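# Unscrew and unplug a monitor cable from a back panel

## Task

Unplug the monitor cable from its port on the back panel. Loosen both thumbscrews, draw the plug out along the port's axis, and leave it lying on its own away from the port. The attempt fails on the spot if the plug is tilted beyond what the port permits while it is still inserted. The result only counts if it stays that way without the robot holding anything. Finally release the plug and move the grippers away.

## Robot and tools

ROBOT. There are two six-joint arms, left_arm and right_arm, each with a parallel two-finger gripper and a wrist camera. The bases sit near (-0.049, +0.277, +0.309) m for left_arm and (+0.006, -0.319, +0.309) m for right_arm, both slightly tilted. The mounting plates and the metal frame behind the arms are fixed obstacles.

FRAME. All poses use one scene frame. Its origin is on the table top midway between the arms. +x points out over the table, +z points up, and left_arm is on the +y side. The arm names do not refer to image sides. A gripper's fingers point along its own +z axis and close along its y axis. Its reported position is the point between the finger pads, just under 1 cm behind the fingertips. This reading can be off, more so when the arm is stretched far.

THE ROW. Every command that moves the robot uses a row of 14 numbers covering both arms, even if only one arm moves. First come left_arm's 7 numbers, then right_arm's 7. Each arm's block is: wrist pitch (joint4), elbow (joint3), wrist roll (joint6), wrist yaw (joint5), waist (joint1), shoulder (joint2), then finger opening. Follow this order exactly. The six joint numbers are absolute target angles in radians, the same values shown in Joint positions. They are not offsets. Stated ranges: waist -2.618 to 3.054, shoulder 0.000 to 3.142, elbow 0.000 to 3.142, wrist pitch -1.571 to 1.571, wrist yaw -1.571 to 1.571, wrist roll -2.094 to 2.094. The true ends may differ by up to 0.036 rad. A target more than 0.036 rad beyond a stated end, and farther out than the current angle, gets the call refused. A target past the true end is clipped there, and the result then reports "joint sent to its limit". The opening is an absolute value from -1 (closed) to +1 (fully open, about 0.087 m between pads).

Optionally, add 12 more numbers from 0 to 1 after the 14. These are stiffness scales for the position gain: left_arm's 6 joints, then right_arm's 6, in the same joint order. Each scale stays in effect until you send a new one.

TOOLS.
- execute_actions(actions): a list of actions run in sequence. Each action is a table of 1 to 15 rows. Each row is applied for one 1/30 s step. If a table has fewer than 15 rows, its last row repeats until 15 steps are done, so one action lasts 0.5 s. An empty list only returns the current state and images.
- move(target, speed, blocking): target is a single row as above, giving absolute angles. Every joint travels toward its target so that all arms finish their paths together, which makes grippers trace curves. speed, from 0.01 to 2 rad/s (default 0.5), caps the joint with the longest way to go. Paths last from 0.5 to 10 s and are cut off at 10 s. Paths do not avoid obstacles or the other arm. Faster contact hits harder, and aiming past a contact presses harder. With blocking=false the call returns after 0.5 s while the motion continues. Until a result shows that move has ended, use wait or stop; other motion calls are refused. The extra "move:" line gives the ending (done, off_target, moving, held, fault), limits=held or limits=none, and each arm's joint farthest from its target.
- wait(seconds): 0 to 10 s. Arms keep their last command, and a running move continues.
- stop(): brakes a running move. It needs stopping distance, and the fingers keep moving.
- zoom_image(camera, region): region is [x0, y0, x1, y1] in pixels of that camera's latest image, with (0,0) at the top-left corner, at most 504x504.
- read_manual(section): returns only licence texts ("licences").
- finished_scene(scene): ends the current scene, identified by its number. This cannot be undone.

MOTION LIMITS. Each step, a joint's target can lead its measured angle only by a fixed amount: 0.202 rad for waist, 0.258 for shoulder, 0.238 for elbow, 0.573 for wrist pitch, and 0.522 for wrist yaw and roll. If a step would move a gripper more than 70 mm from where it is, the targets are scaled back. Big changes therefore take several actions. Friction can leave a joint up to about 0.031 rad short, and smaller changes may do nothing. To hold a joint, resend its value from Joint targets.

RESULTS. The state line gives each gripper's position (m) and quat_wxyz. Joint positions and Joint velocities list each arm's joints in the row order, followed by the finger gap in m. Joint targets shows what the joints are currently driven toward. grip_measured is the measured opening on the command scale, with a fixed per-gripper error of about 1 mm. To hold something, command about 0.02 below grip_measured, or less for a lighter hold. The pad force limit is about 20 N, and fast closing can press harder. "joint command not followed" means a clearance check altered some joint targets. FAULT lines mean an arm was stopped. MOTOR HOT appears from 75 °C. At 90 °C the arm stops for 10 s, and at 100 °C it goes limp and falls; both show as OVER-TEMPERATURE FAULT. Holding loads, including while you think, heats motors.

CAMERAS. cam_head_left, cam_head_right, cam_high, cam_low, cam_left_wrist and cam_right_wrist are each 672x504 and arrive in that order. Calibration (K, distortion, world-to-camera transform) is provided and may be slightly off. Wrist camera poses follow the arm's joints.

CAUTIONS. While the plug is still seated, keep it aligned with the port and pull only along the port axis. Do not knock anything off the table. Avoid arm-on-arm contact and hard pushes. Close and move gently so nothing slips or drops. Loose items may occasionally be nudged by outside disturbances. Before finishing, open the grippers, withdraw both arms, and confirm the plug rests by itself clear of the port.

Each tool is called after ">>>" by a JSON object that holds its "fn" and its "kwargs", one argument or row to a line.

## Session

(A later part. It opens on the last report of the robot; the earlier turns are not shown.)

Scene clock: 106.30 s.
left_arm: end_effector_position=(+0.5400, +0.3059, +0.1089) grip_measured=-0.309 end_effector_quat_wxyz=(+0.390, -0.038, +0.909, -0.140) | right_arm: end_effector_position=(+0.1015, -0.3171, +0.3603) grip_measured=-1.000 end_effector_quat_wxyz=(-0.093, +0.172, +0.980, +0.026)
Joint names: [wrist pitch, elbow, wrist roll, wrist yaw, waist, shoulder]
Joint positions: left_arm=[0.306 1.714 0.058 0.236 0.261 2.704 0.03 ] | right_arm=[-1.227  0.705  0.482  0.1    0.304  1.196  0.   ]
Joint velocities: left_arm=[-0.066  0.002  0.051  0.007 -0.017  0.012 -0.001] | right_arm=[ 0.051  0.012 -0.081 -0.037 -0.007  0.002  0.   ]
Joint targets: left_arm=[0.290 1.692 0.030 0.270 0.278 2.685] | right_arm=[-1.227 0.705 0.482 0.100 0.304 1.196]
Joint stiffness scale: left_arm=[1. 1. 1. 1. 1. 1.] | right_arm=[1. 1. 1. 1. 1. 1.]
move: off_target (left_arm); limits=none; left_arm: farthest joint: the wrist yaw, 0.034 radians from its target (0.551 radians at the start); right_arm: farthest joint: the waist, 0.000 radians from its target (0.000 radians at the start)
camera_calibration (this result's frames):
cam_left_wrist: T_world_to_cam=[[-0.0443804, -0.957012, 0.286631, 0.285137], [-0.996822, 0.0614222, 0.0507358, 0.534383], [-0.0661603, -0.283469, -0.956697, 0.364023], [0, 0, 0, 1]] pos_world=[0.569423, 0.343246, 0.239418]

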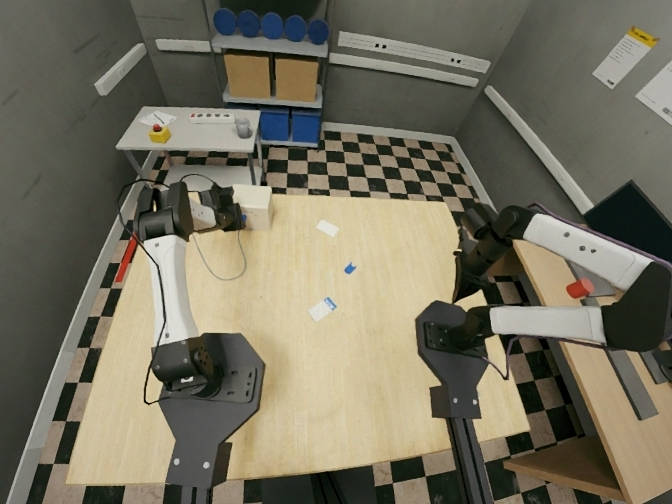

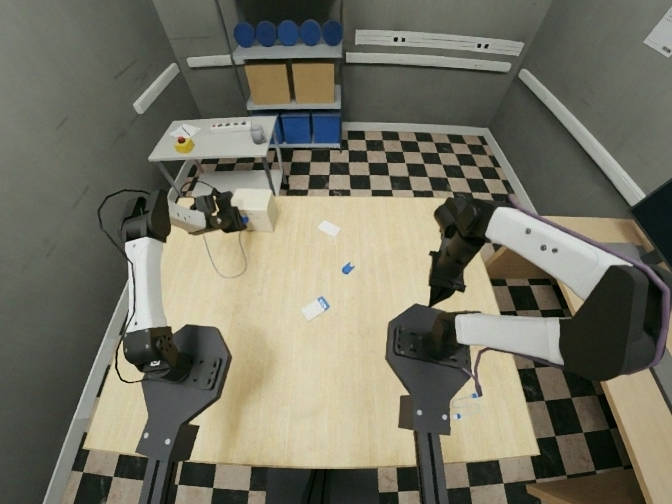

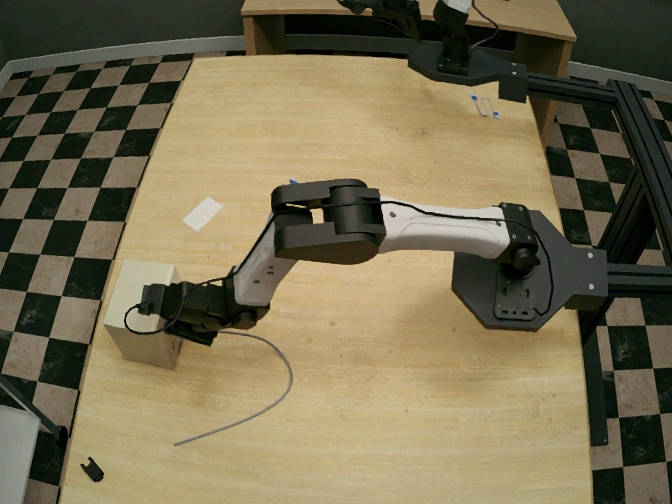

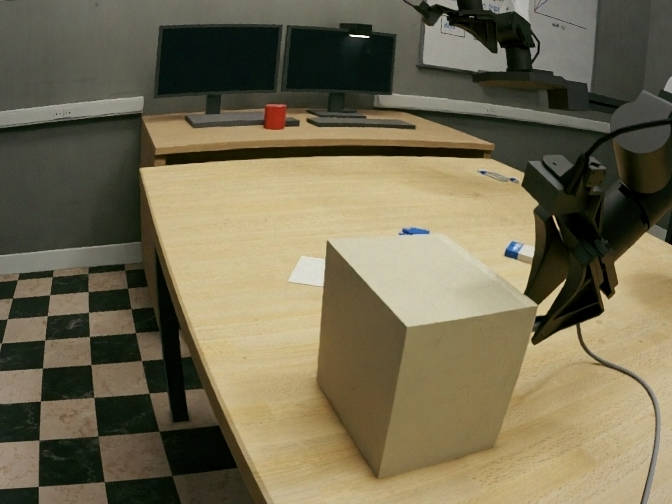

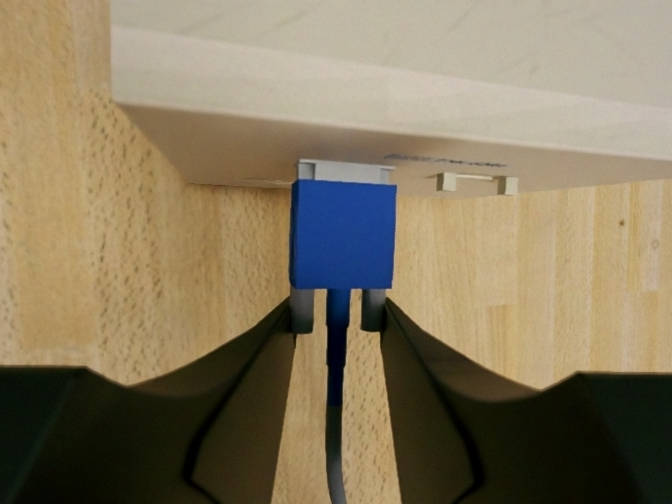

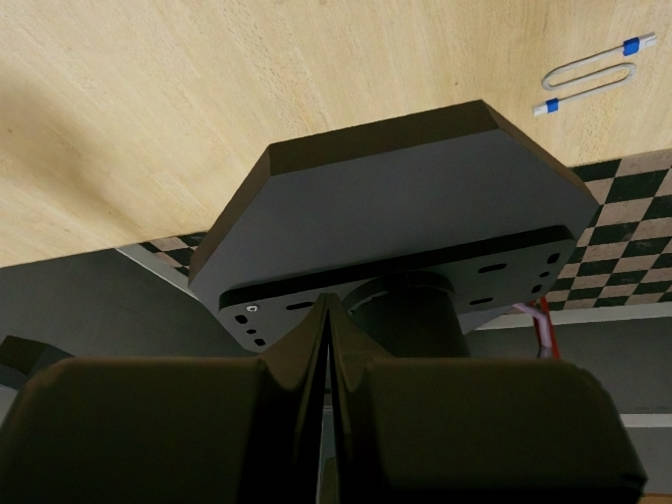

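>>> {"fn": "move", "kwargs": {
  "target": [0.327,1.74,0.363,-0.29,0.092,2.742,-0.1,-1.227,0.705,0.482,0.1,0.304,1.196,-1],
  "speed": 0.5
}}

>>> {"fn": "move", "kwargs": {
  "target": [0.29,1.692,0.03,0.27,0.278,2.685,-0.35,-1.227,0.705,0.482,0.1,0.304,1.196,-1],
  "speed": 0.3
}}

>>> {"fn": "move", "kwargs": {
  "target": [0.327,1.74,0.363,-0.29,0.092,2.742,-0.1,-1.227,0.705,0.482,0.1,0.304,1.196,-1],
  "speed": 0.5
}}

>>> {"fn": "move", "kwargs": {
  "target": [0.29,1.692,0.03,0.27,0.278,2.685,-0.35,-1.227,0.705,0.482,0.1,0.304,1.196,-1],
  "speed": 0.3
}}

>>> {"fn": "move", "kwargs": {
  "target": [0.327,1.74,0.363,-0.29,0.092,2.742,-0.1,-1.227,0.705,0.482,0.1,0.304,1.196,-1],
  "speed": 0.5
}}

>>> {"fn": "zoom_image", "kwargs": {
  "camera": "cam_left_wrist",
  "region": [270, 250, 410, 355]
}}

Scene clock: 108.80 s.
left_arm: end_effector_position=(+0.5410, +0.3074, +0.1104) grip_measured=-0.100 end_effector_quat_wxyz=(+0.364, +0.073, +0.922, +0.113) | right_arm: end_effector_position=(+0.1015, -0.3171, +0.3603) grip_measured=-1.000 end_effector_quat_wxyz=(-0.093, +0.172, +0.980, +0.026)
Joint names: [wrist pitch, elbow, wrist roll, wrist yaw, waist, shoulder]
Joint positions: left_arm=[ 0.321  1.725  0.356 -0.278  0.097  2.722  0.039] | right_arm=[-1.227  0.705  0.482  0.1    0.304  1.196  0.   ]
Joint velocities: left_arm=[-0.022  0.002 -0.037 -0.022 -0.017 -0.002 -0.   ] | right_arm=[ 0.007 -0.017 -0.066 -0.037 -0.007 -0.007  0.   ]
Joint targets: left_arm=[0.327 1.740 0.363 -0.290 0.092 2.742] | right_arm=[-1.227 0.705 0.482 0.100 0.304 1.196]
Joint stiffness scale: left_arm=[1. 1. 1. 1. 1. 1.] | right_arm=[1. 1. 1. 1. 1. 1.]
move: done; limits=none; left_arm: farthest joint: the shoulder, 0.020 radians from its target (0.038 radians at the start); right_arm: farthest joint: the waist, 0.000 radians from its target (0.000 radians at the start)
camera_calibration (this result's frames):
cam_left_wrist: T_world_to_cam=[[-0.0574071, -0.964406, -0.25812, 0.355677], [-0.992183, 0.0264174, 0.121964, 0.53558], [-0.110804, 0.263103, -0.958384, 0.222314], [0, 0, 0, 1]] pos_world=[0.576445, 0.270377, 0.239548]

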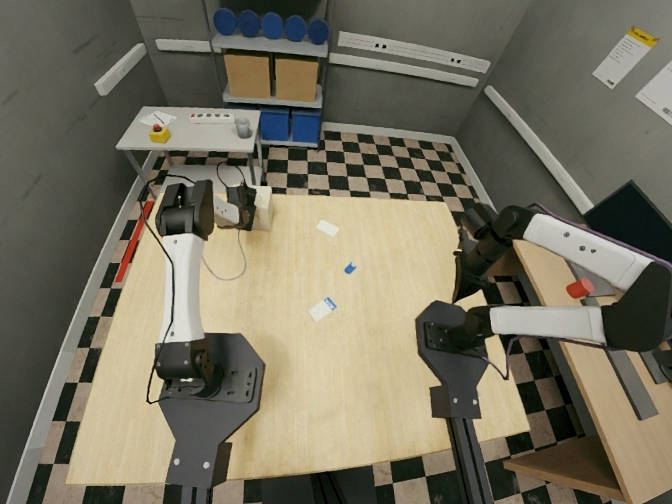

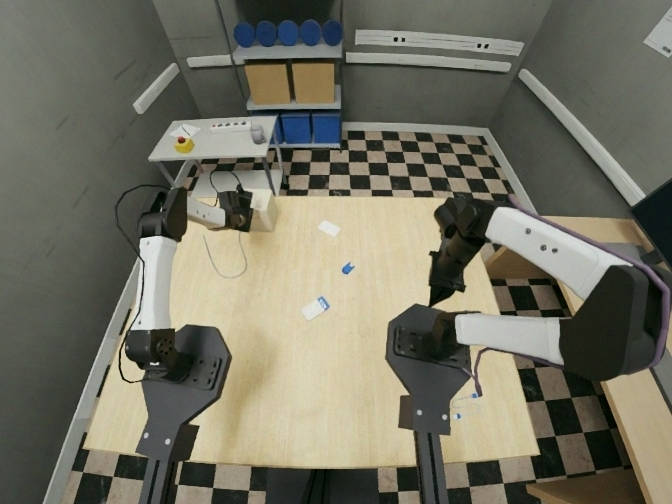

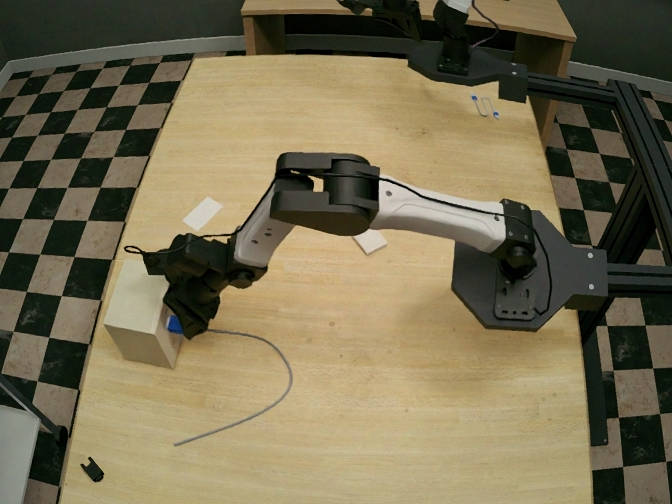

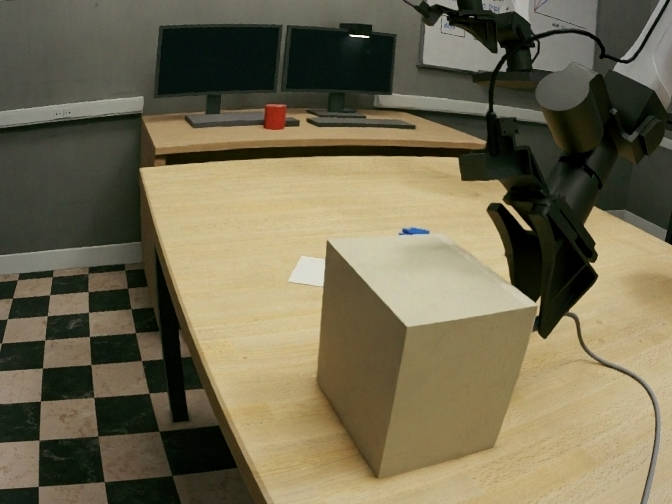

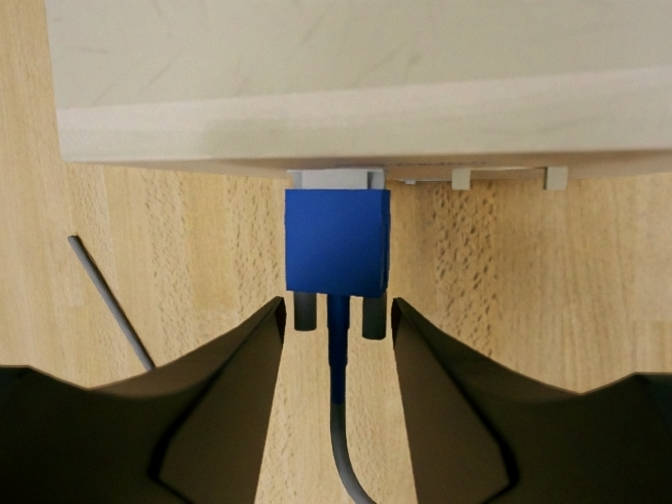

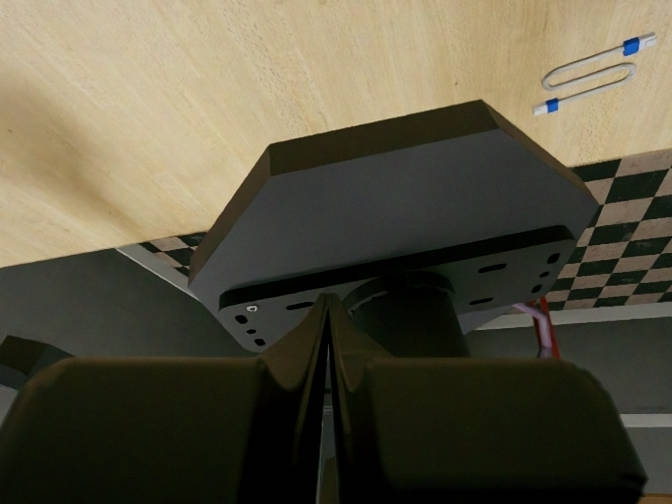

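Scene clock: 111.13 s.
left_arm: end_effector_position=(+0.5415, +0.3061, +0.1104) grip_measured=-0.305 end_effector_quat_wxyz=(+0.393, -0.037, +0.908, -0.139) | right_arm: end_effector_position=(+0.1015, -0.3171, +0.3603) grip_measured=-1.000 end_effector_quat_wxyz=(-0.093, +0.172, +0.980, +0.026)
Joint names: [wrist pitch, elbow, wrist roll, wrist yaw, waist, shoulder]
Joint positions: left_arm=[0.311 1.714 0.06  0.236 0.26  2.703 0.03 ] | right_arm=[-1.227  0.705  0.482  0.1    0.304  1.196  0.   ]
Joint velocities: left_arm=[-0.037 -0.007  0.066  0.037  0.002 -0.007 -0.   ] | right_arm=[-0.022  0.022 -0.037 -0.007  0.007 -0.007  0.   ]
Joint targets: left_arm=[0.290 1.692 0.030 0.270 0.278 2.685] | right_arm=[-1.227 0.705 0.482 0.100 0.304 1.196]
Joint stiffness scale: left_arm=[1. 1. 1. 1. 1. 1.] | right_arm=[1. 1. 1. 1. 1. 1.]
move: off_target (left_arm); limits=none; left_arm: farthest joint: the wrist yaw, 0.034 radians from its target (0.548 radians at the start); right_arm: farthest joint: the waist, 0.000 radians from its target (0.000 radians at the start)
camera_calibration (this result's frames):
cam_left_wrist: T_world_to_cam=[[-0.0466652, -0.957651, 0.284123, 0.286628], [-0.997092, 0.0618111, 0.0445722, 0.536485], [-0.0602466, -0.281217, -0.957751, 0.36189], [0, 0, 0, 1]] pos_world=[0.570103, 0.343099, 0.241251]

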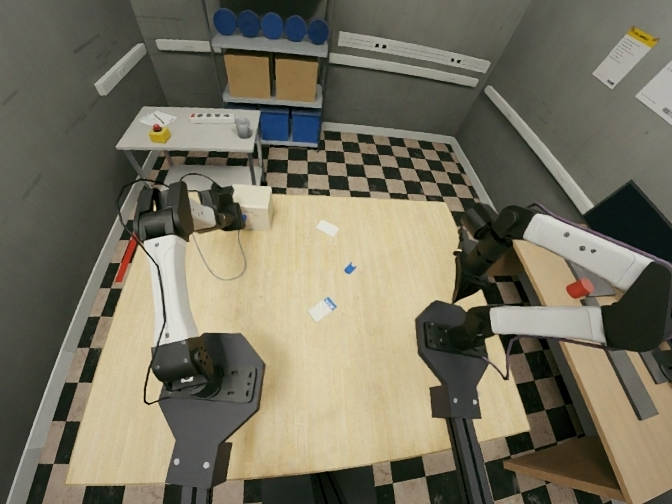

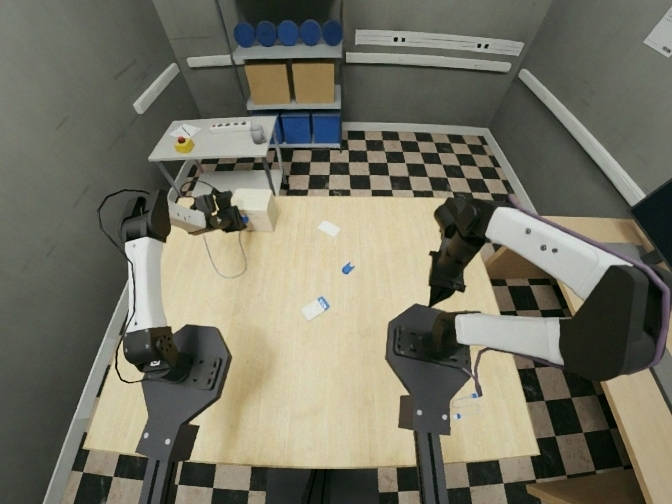

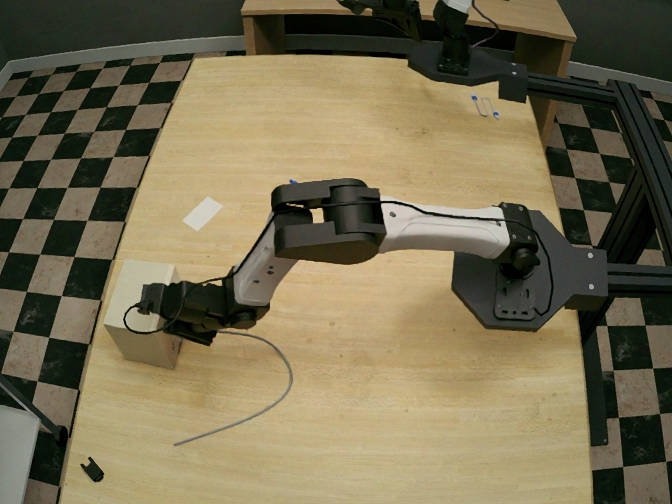

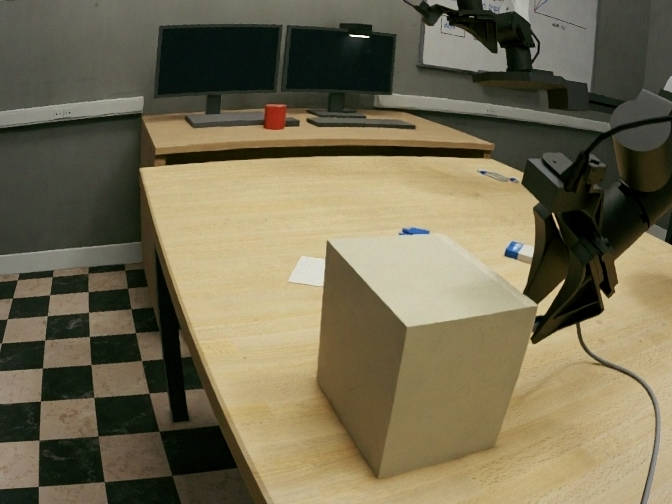

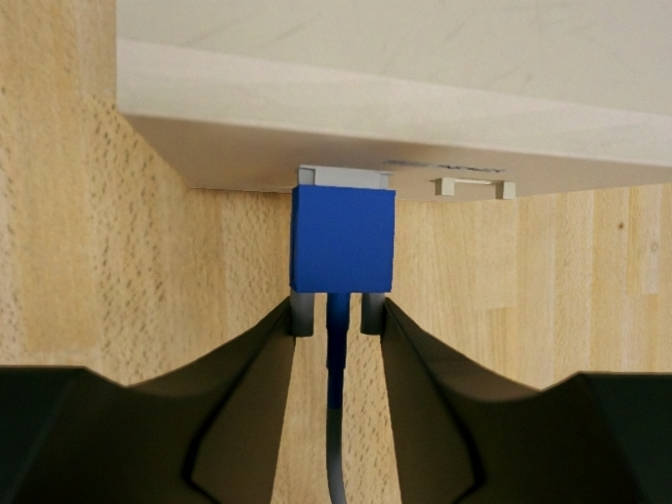

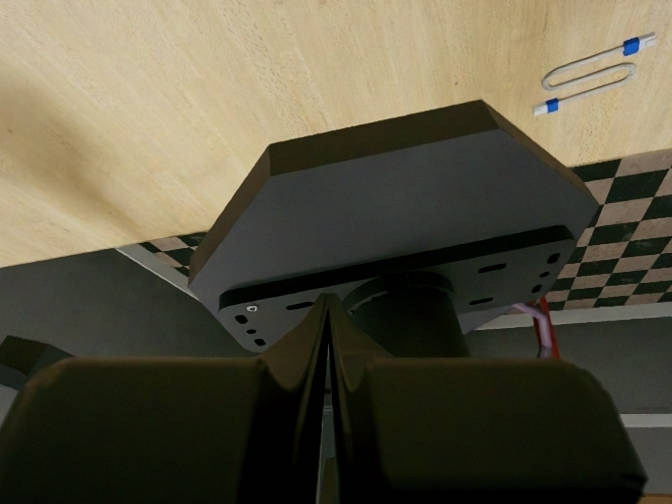

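Scene clock: 112.97 s.
left_arm: end_effector_position=(+0.5410, +0.3074, +0.1104) grip_measured=-0.100 end_effector_quat_wxyz=(+0.364, +0.073, +0.922, +0.113) | right_arm: end_effector_position=(+0.1015, -0.3171, +0.3603) grip_measured=-1.000 end_effector_quat_wxyz=(-0.093, +0.172, +0.980, +0.026)
Joint names: [wrist pitch, elbow, wrist roll, wrist yaw, waist, shoulder]
Joint positions: left_arm=[ 0.322  1.725  0.356 -0.278  0.097  2.722  0.039] | right_arm=[-1.227  0.705  0.482  0.1    0.304  1.196  0.   ]
Joint velocities: left_arm=[ 0.007 -0.007 -0.007 -0.007 -0.012 -0.022  0.001] | right_arm=[-0.051 -0.012  0.007 -0.066 -0.017 -0.002  0.   ]
Joint targets: left_arm=[0.327 1.740 0.363 -0.290 0.092 2.742] | right_arm=[-1.227 0.705 0.482 0.100 0.304 1.196]
Joint stiffness scale: left_arm=[1. 1. 1. 1. 1. 1.] | right_arm=[1. 1. 1. 1. 1. 1.]
move: done; limits=none; left_arm: farthest joint: the shoulder, 0.020 radians from its target (0.039 radians at the start); right_arm: farthest joint: the waist, 0.000 radians from its target (0.000 radians at the start)
camera_calibration (this result's frames):
cam_left_wrist: T_world_to_cam=[[-0.0574071, -0.964406, -0.25812, 0.355646], [-0.992183, 0.0264174, 0.121964, 0.535516], [-0.110804, 0.263103, -0.958384, 0.22225], [0, 0, 0, 1]] pos_world=[0.576373, 0.270365, 0.239486]

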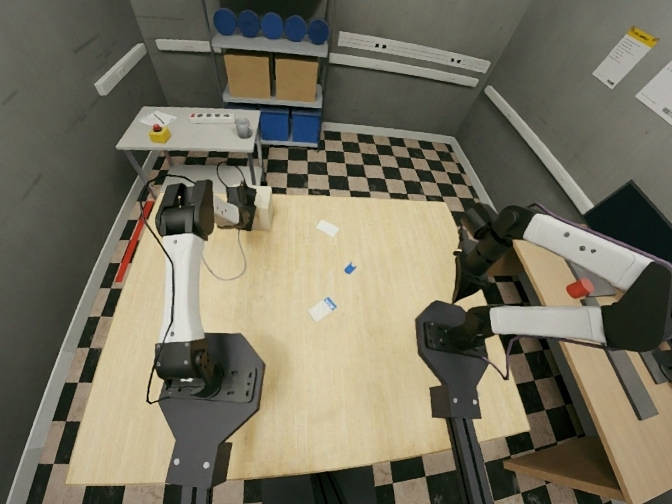

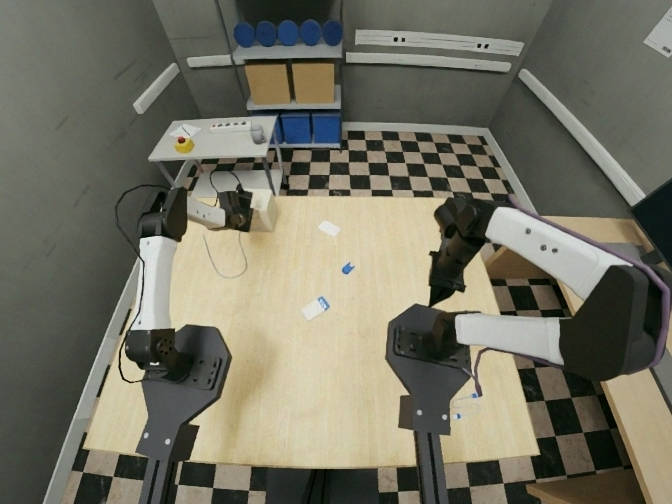

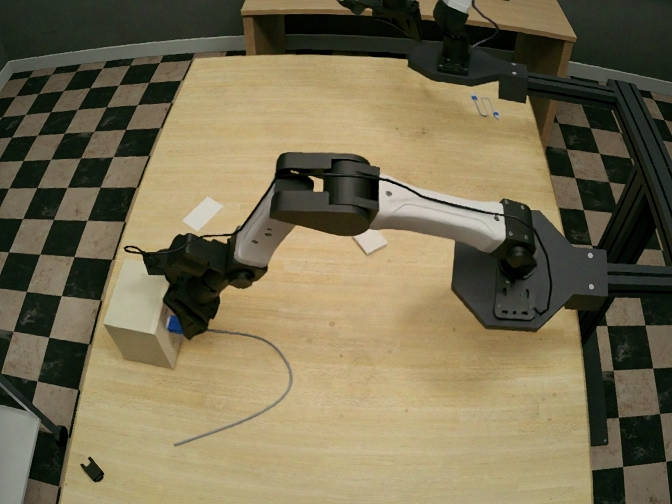

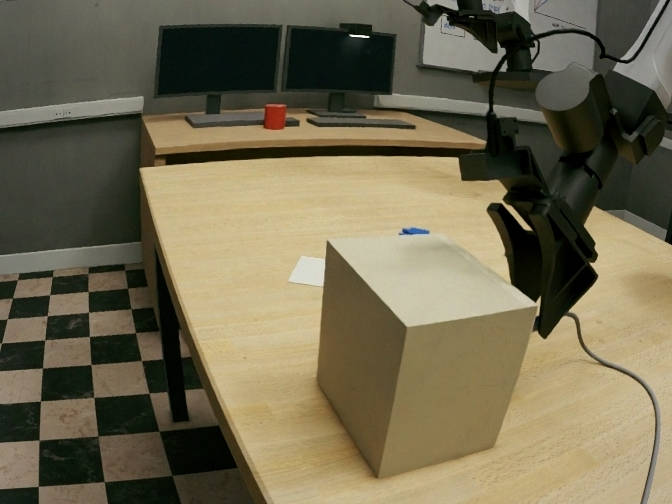

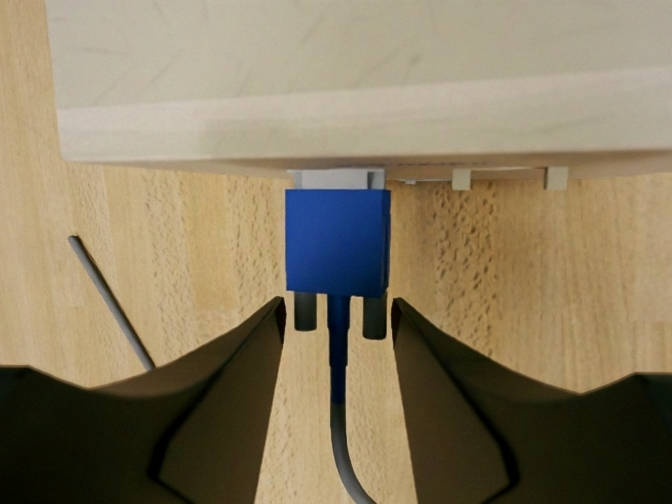

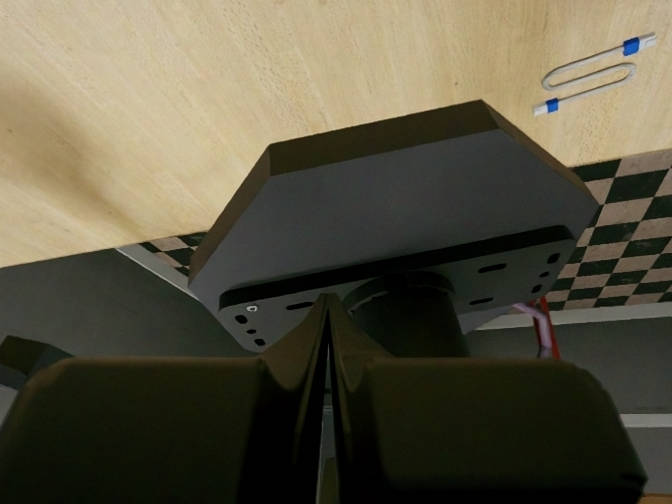

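Scene clock: 115.33 s.
left_arm: end_effector_position=(+0.5409, +0.3066, +0.1111) grip_measured=-0.312 end_effector_quat_wxyz=(+0.392, -0.040, +0.907, -0.147) | right_arm: end_effector_position=(+0.1015, -0.3171, +0.3603) grip_measured=-1.000 end_effector_quat_wxyz=(-0.093, +0.172, +0.980, +0.026)
Joint names: [wrist pitch, elbow, wrist roll, wrist yaw, waist, shoulder]
Joint positions: left_arm=[0.306 1.715 0.051 0.253 0.266 2.701 0.03 ] | right_arm=[-1.227  0.705  0.482  0.1    0.304  1.196  0.   ]
Joint velocities: left_arm=[ 0.095 -0.002 -0.051 -0.007 -0.012  0.017 -0.   ] | right_arm=[ 0.022 -0.007  0.037 -0.066  0.017  0.002  0.   ]
Joint targets: left_arm=[0.290 1.692 0.030 0.270 0.278 2.685] | right_arm=[-1.227 0.705 0.482 0.100 0.304 1.196]
Joint stiffness scale: left_arm=[1. 1. 1. 1. 1. 1.] | right_arm=[1. 1. 1. 1. 1. 1.]
move: off_target (left_arm); limits=none; left_arm: farthest joint: the elbow, 0.023 radians from its target (0.033 radians at the start); right_arm: farthest joint: the waist, 0.000 radians from its target (0.000 radians at the start)
camera_calibration (this result's frames):
cam_left_wrist: T_world_to_cam=[[-0.0463553, -0.952429, 0.301215, 0.283227], [-0.996999, 0.0628266, 0.0452222, 0.535392], [-0.0619953, -0.298215, -0.952483, 0.368243], [0, 0, 0, 1]] pos_world=[0.569744, 0.345932, 0.241221]

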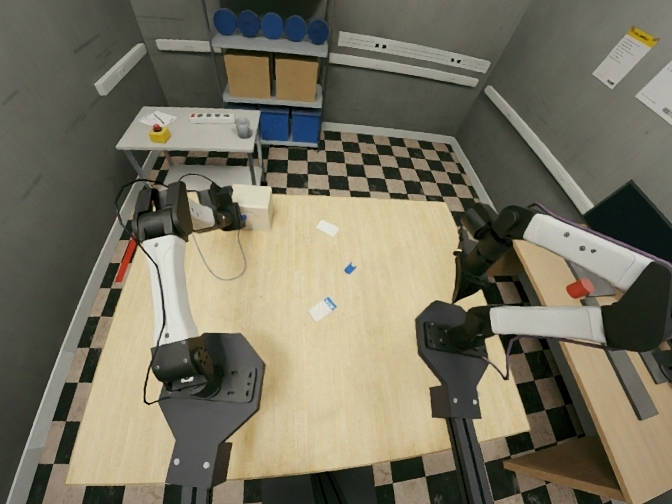

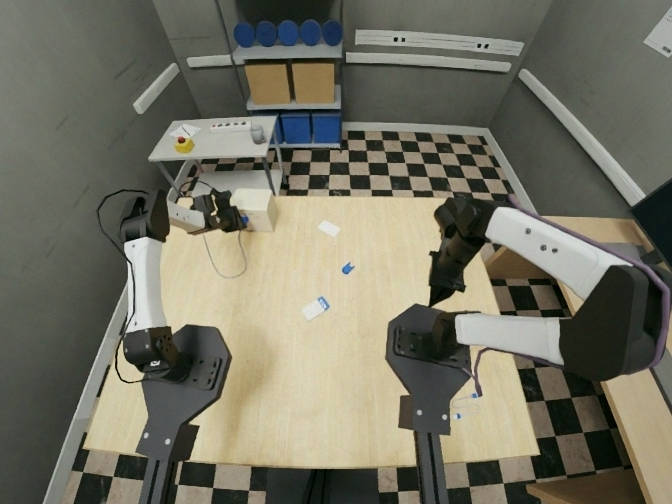

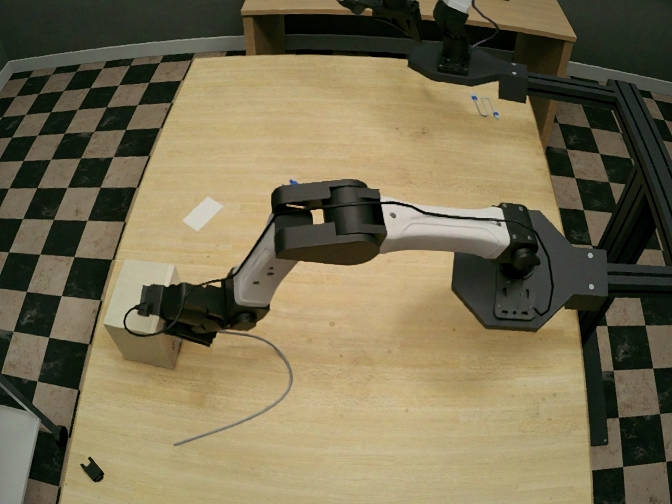

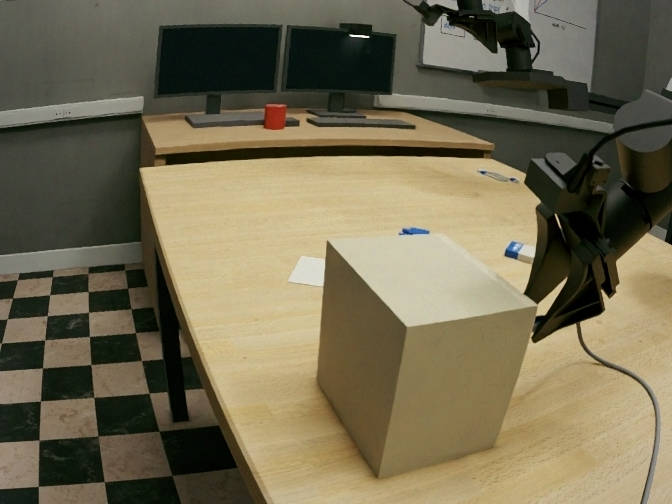

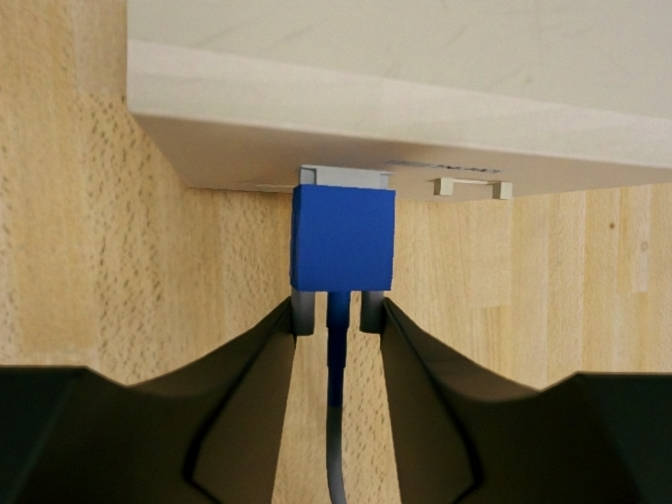

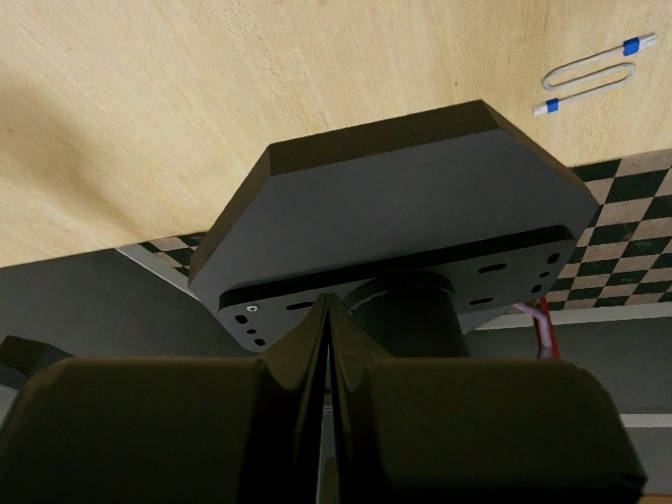

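Scene clock: 117.20 s.
left_arm: end_effector_position=(+0.5412, +0.3074, +0.1106) grip_measured=-0.100 end_effector_quat_wxyz=(+0.364, +0.073, +0.922, +0.112) | right_arm: end_effector_position=(+0.1015, -0.3171, +0.3603) grip_measured=-1.000 end_effector_quat_wxyz=(-0.093, +0.172, +0.980, +0.026)
Joint names: [wrist pitch, elbow, wrist roll, wrist yaw, waist, shoulder]
Joint positions: left_arm=[ 0.321  1.725  0.356 -0.278  0.097  2.722  0.039] | right_arm=[-1.227  0.705  0.482  0.1    0.304  1.196  0.   ]
Joint velocities: left_arm=[ 0.007  0.002  0.095 -0.037  0.007 -0.002 -0.001] | right_arm=[ 0.051  0.017 -0.081  0.022  0.007  0.012  0.   ]
Joint targets: left_arm=[0.327 1.740 0.363 -0.290 0.092 2.742] | right_arm=[-1.227 0.705 0.482 0.100 0.304 1.196]
Joint stiffness scale: left_arm=[1. 1. 1. 1. 1. 1.] | right_arm=[1. 1. 1. 1. 1. 1.]
move: done; limits=none; left_arm: farthest joint: the shoulder, 0.020 radians from its target (0.041 radians at the start); right_arm: farthest joint: the waist, 0.000 radians from its target (0.000 radians at the start)
camera_calibration (this result's frames):
cam_left_wrist: T_world_to_cam=[[-0.0574904, -0.964462, -0.25789, 0.35575], [-0.992229, 0.0266482, 0.121534, 0.535689], [-0.110343, 0.262873, -0.9585, 0.222367], [0, 0, 0, 1]] pos_world=[0.576515, 0.270378, 0.239778]

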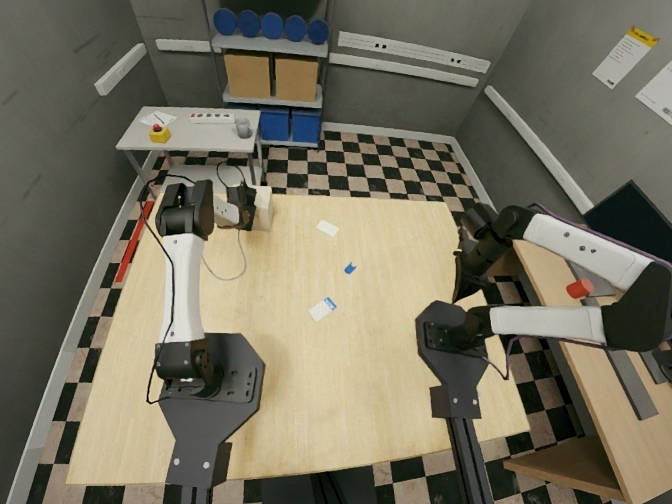

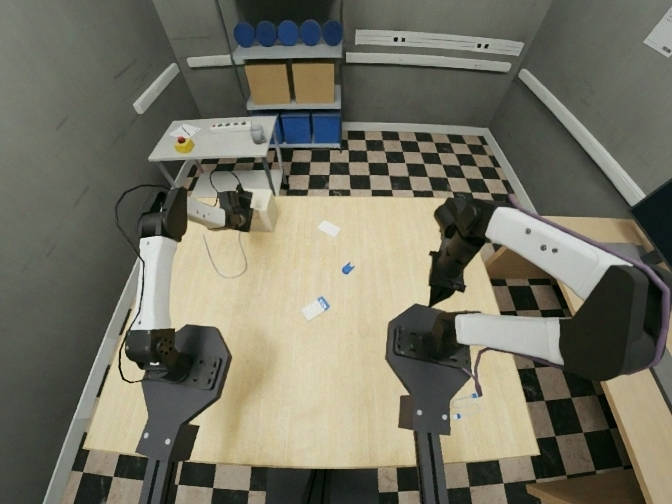

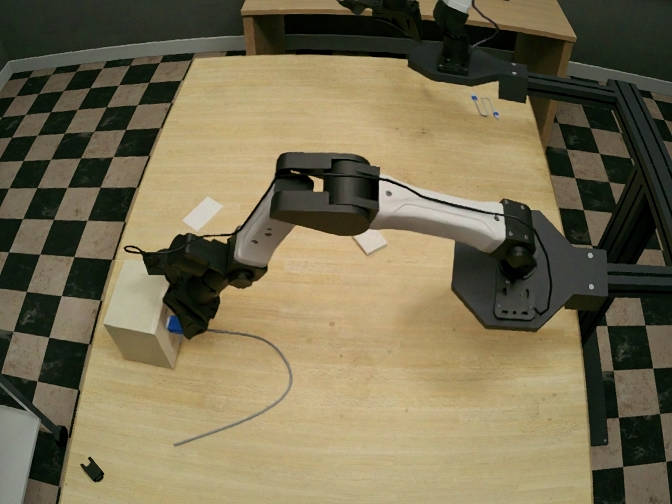

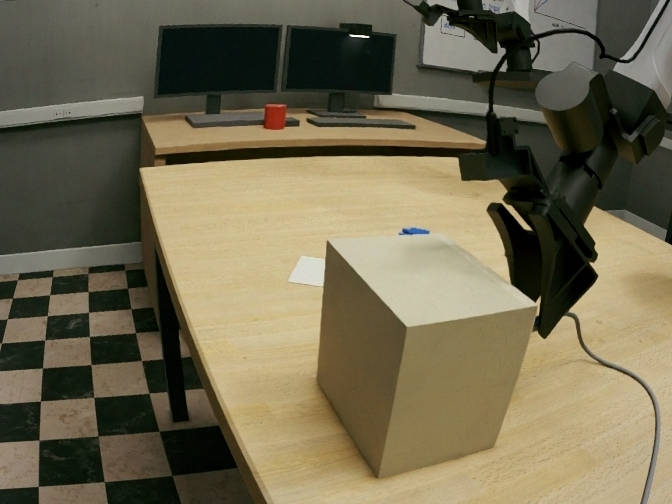

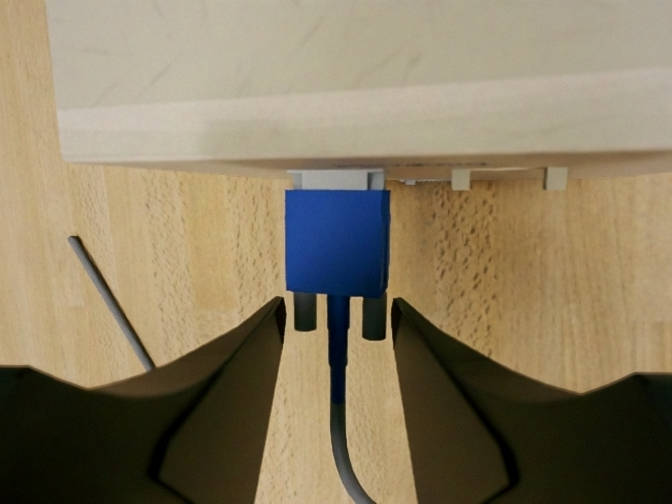

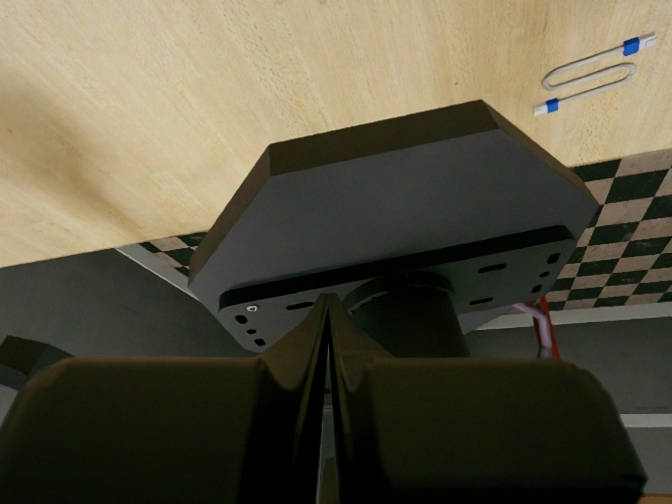

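Region (270, 250, 410, 355) of cam_left_wrist's 672x504 image, scaled by 3.600, with more detail than that image has; it fills the top 378 rows of this view, and the rest is white.

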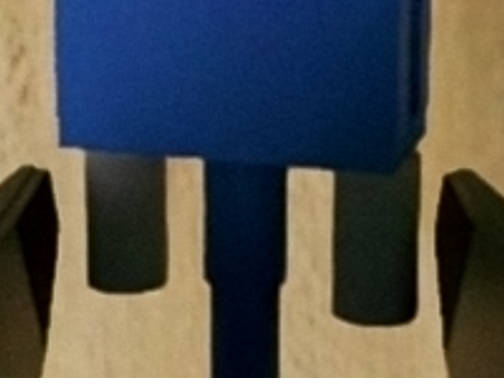

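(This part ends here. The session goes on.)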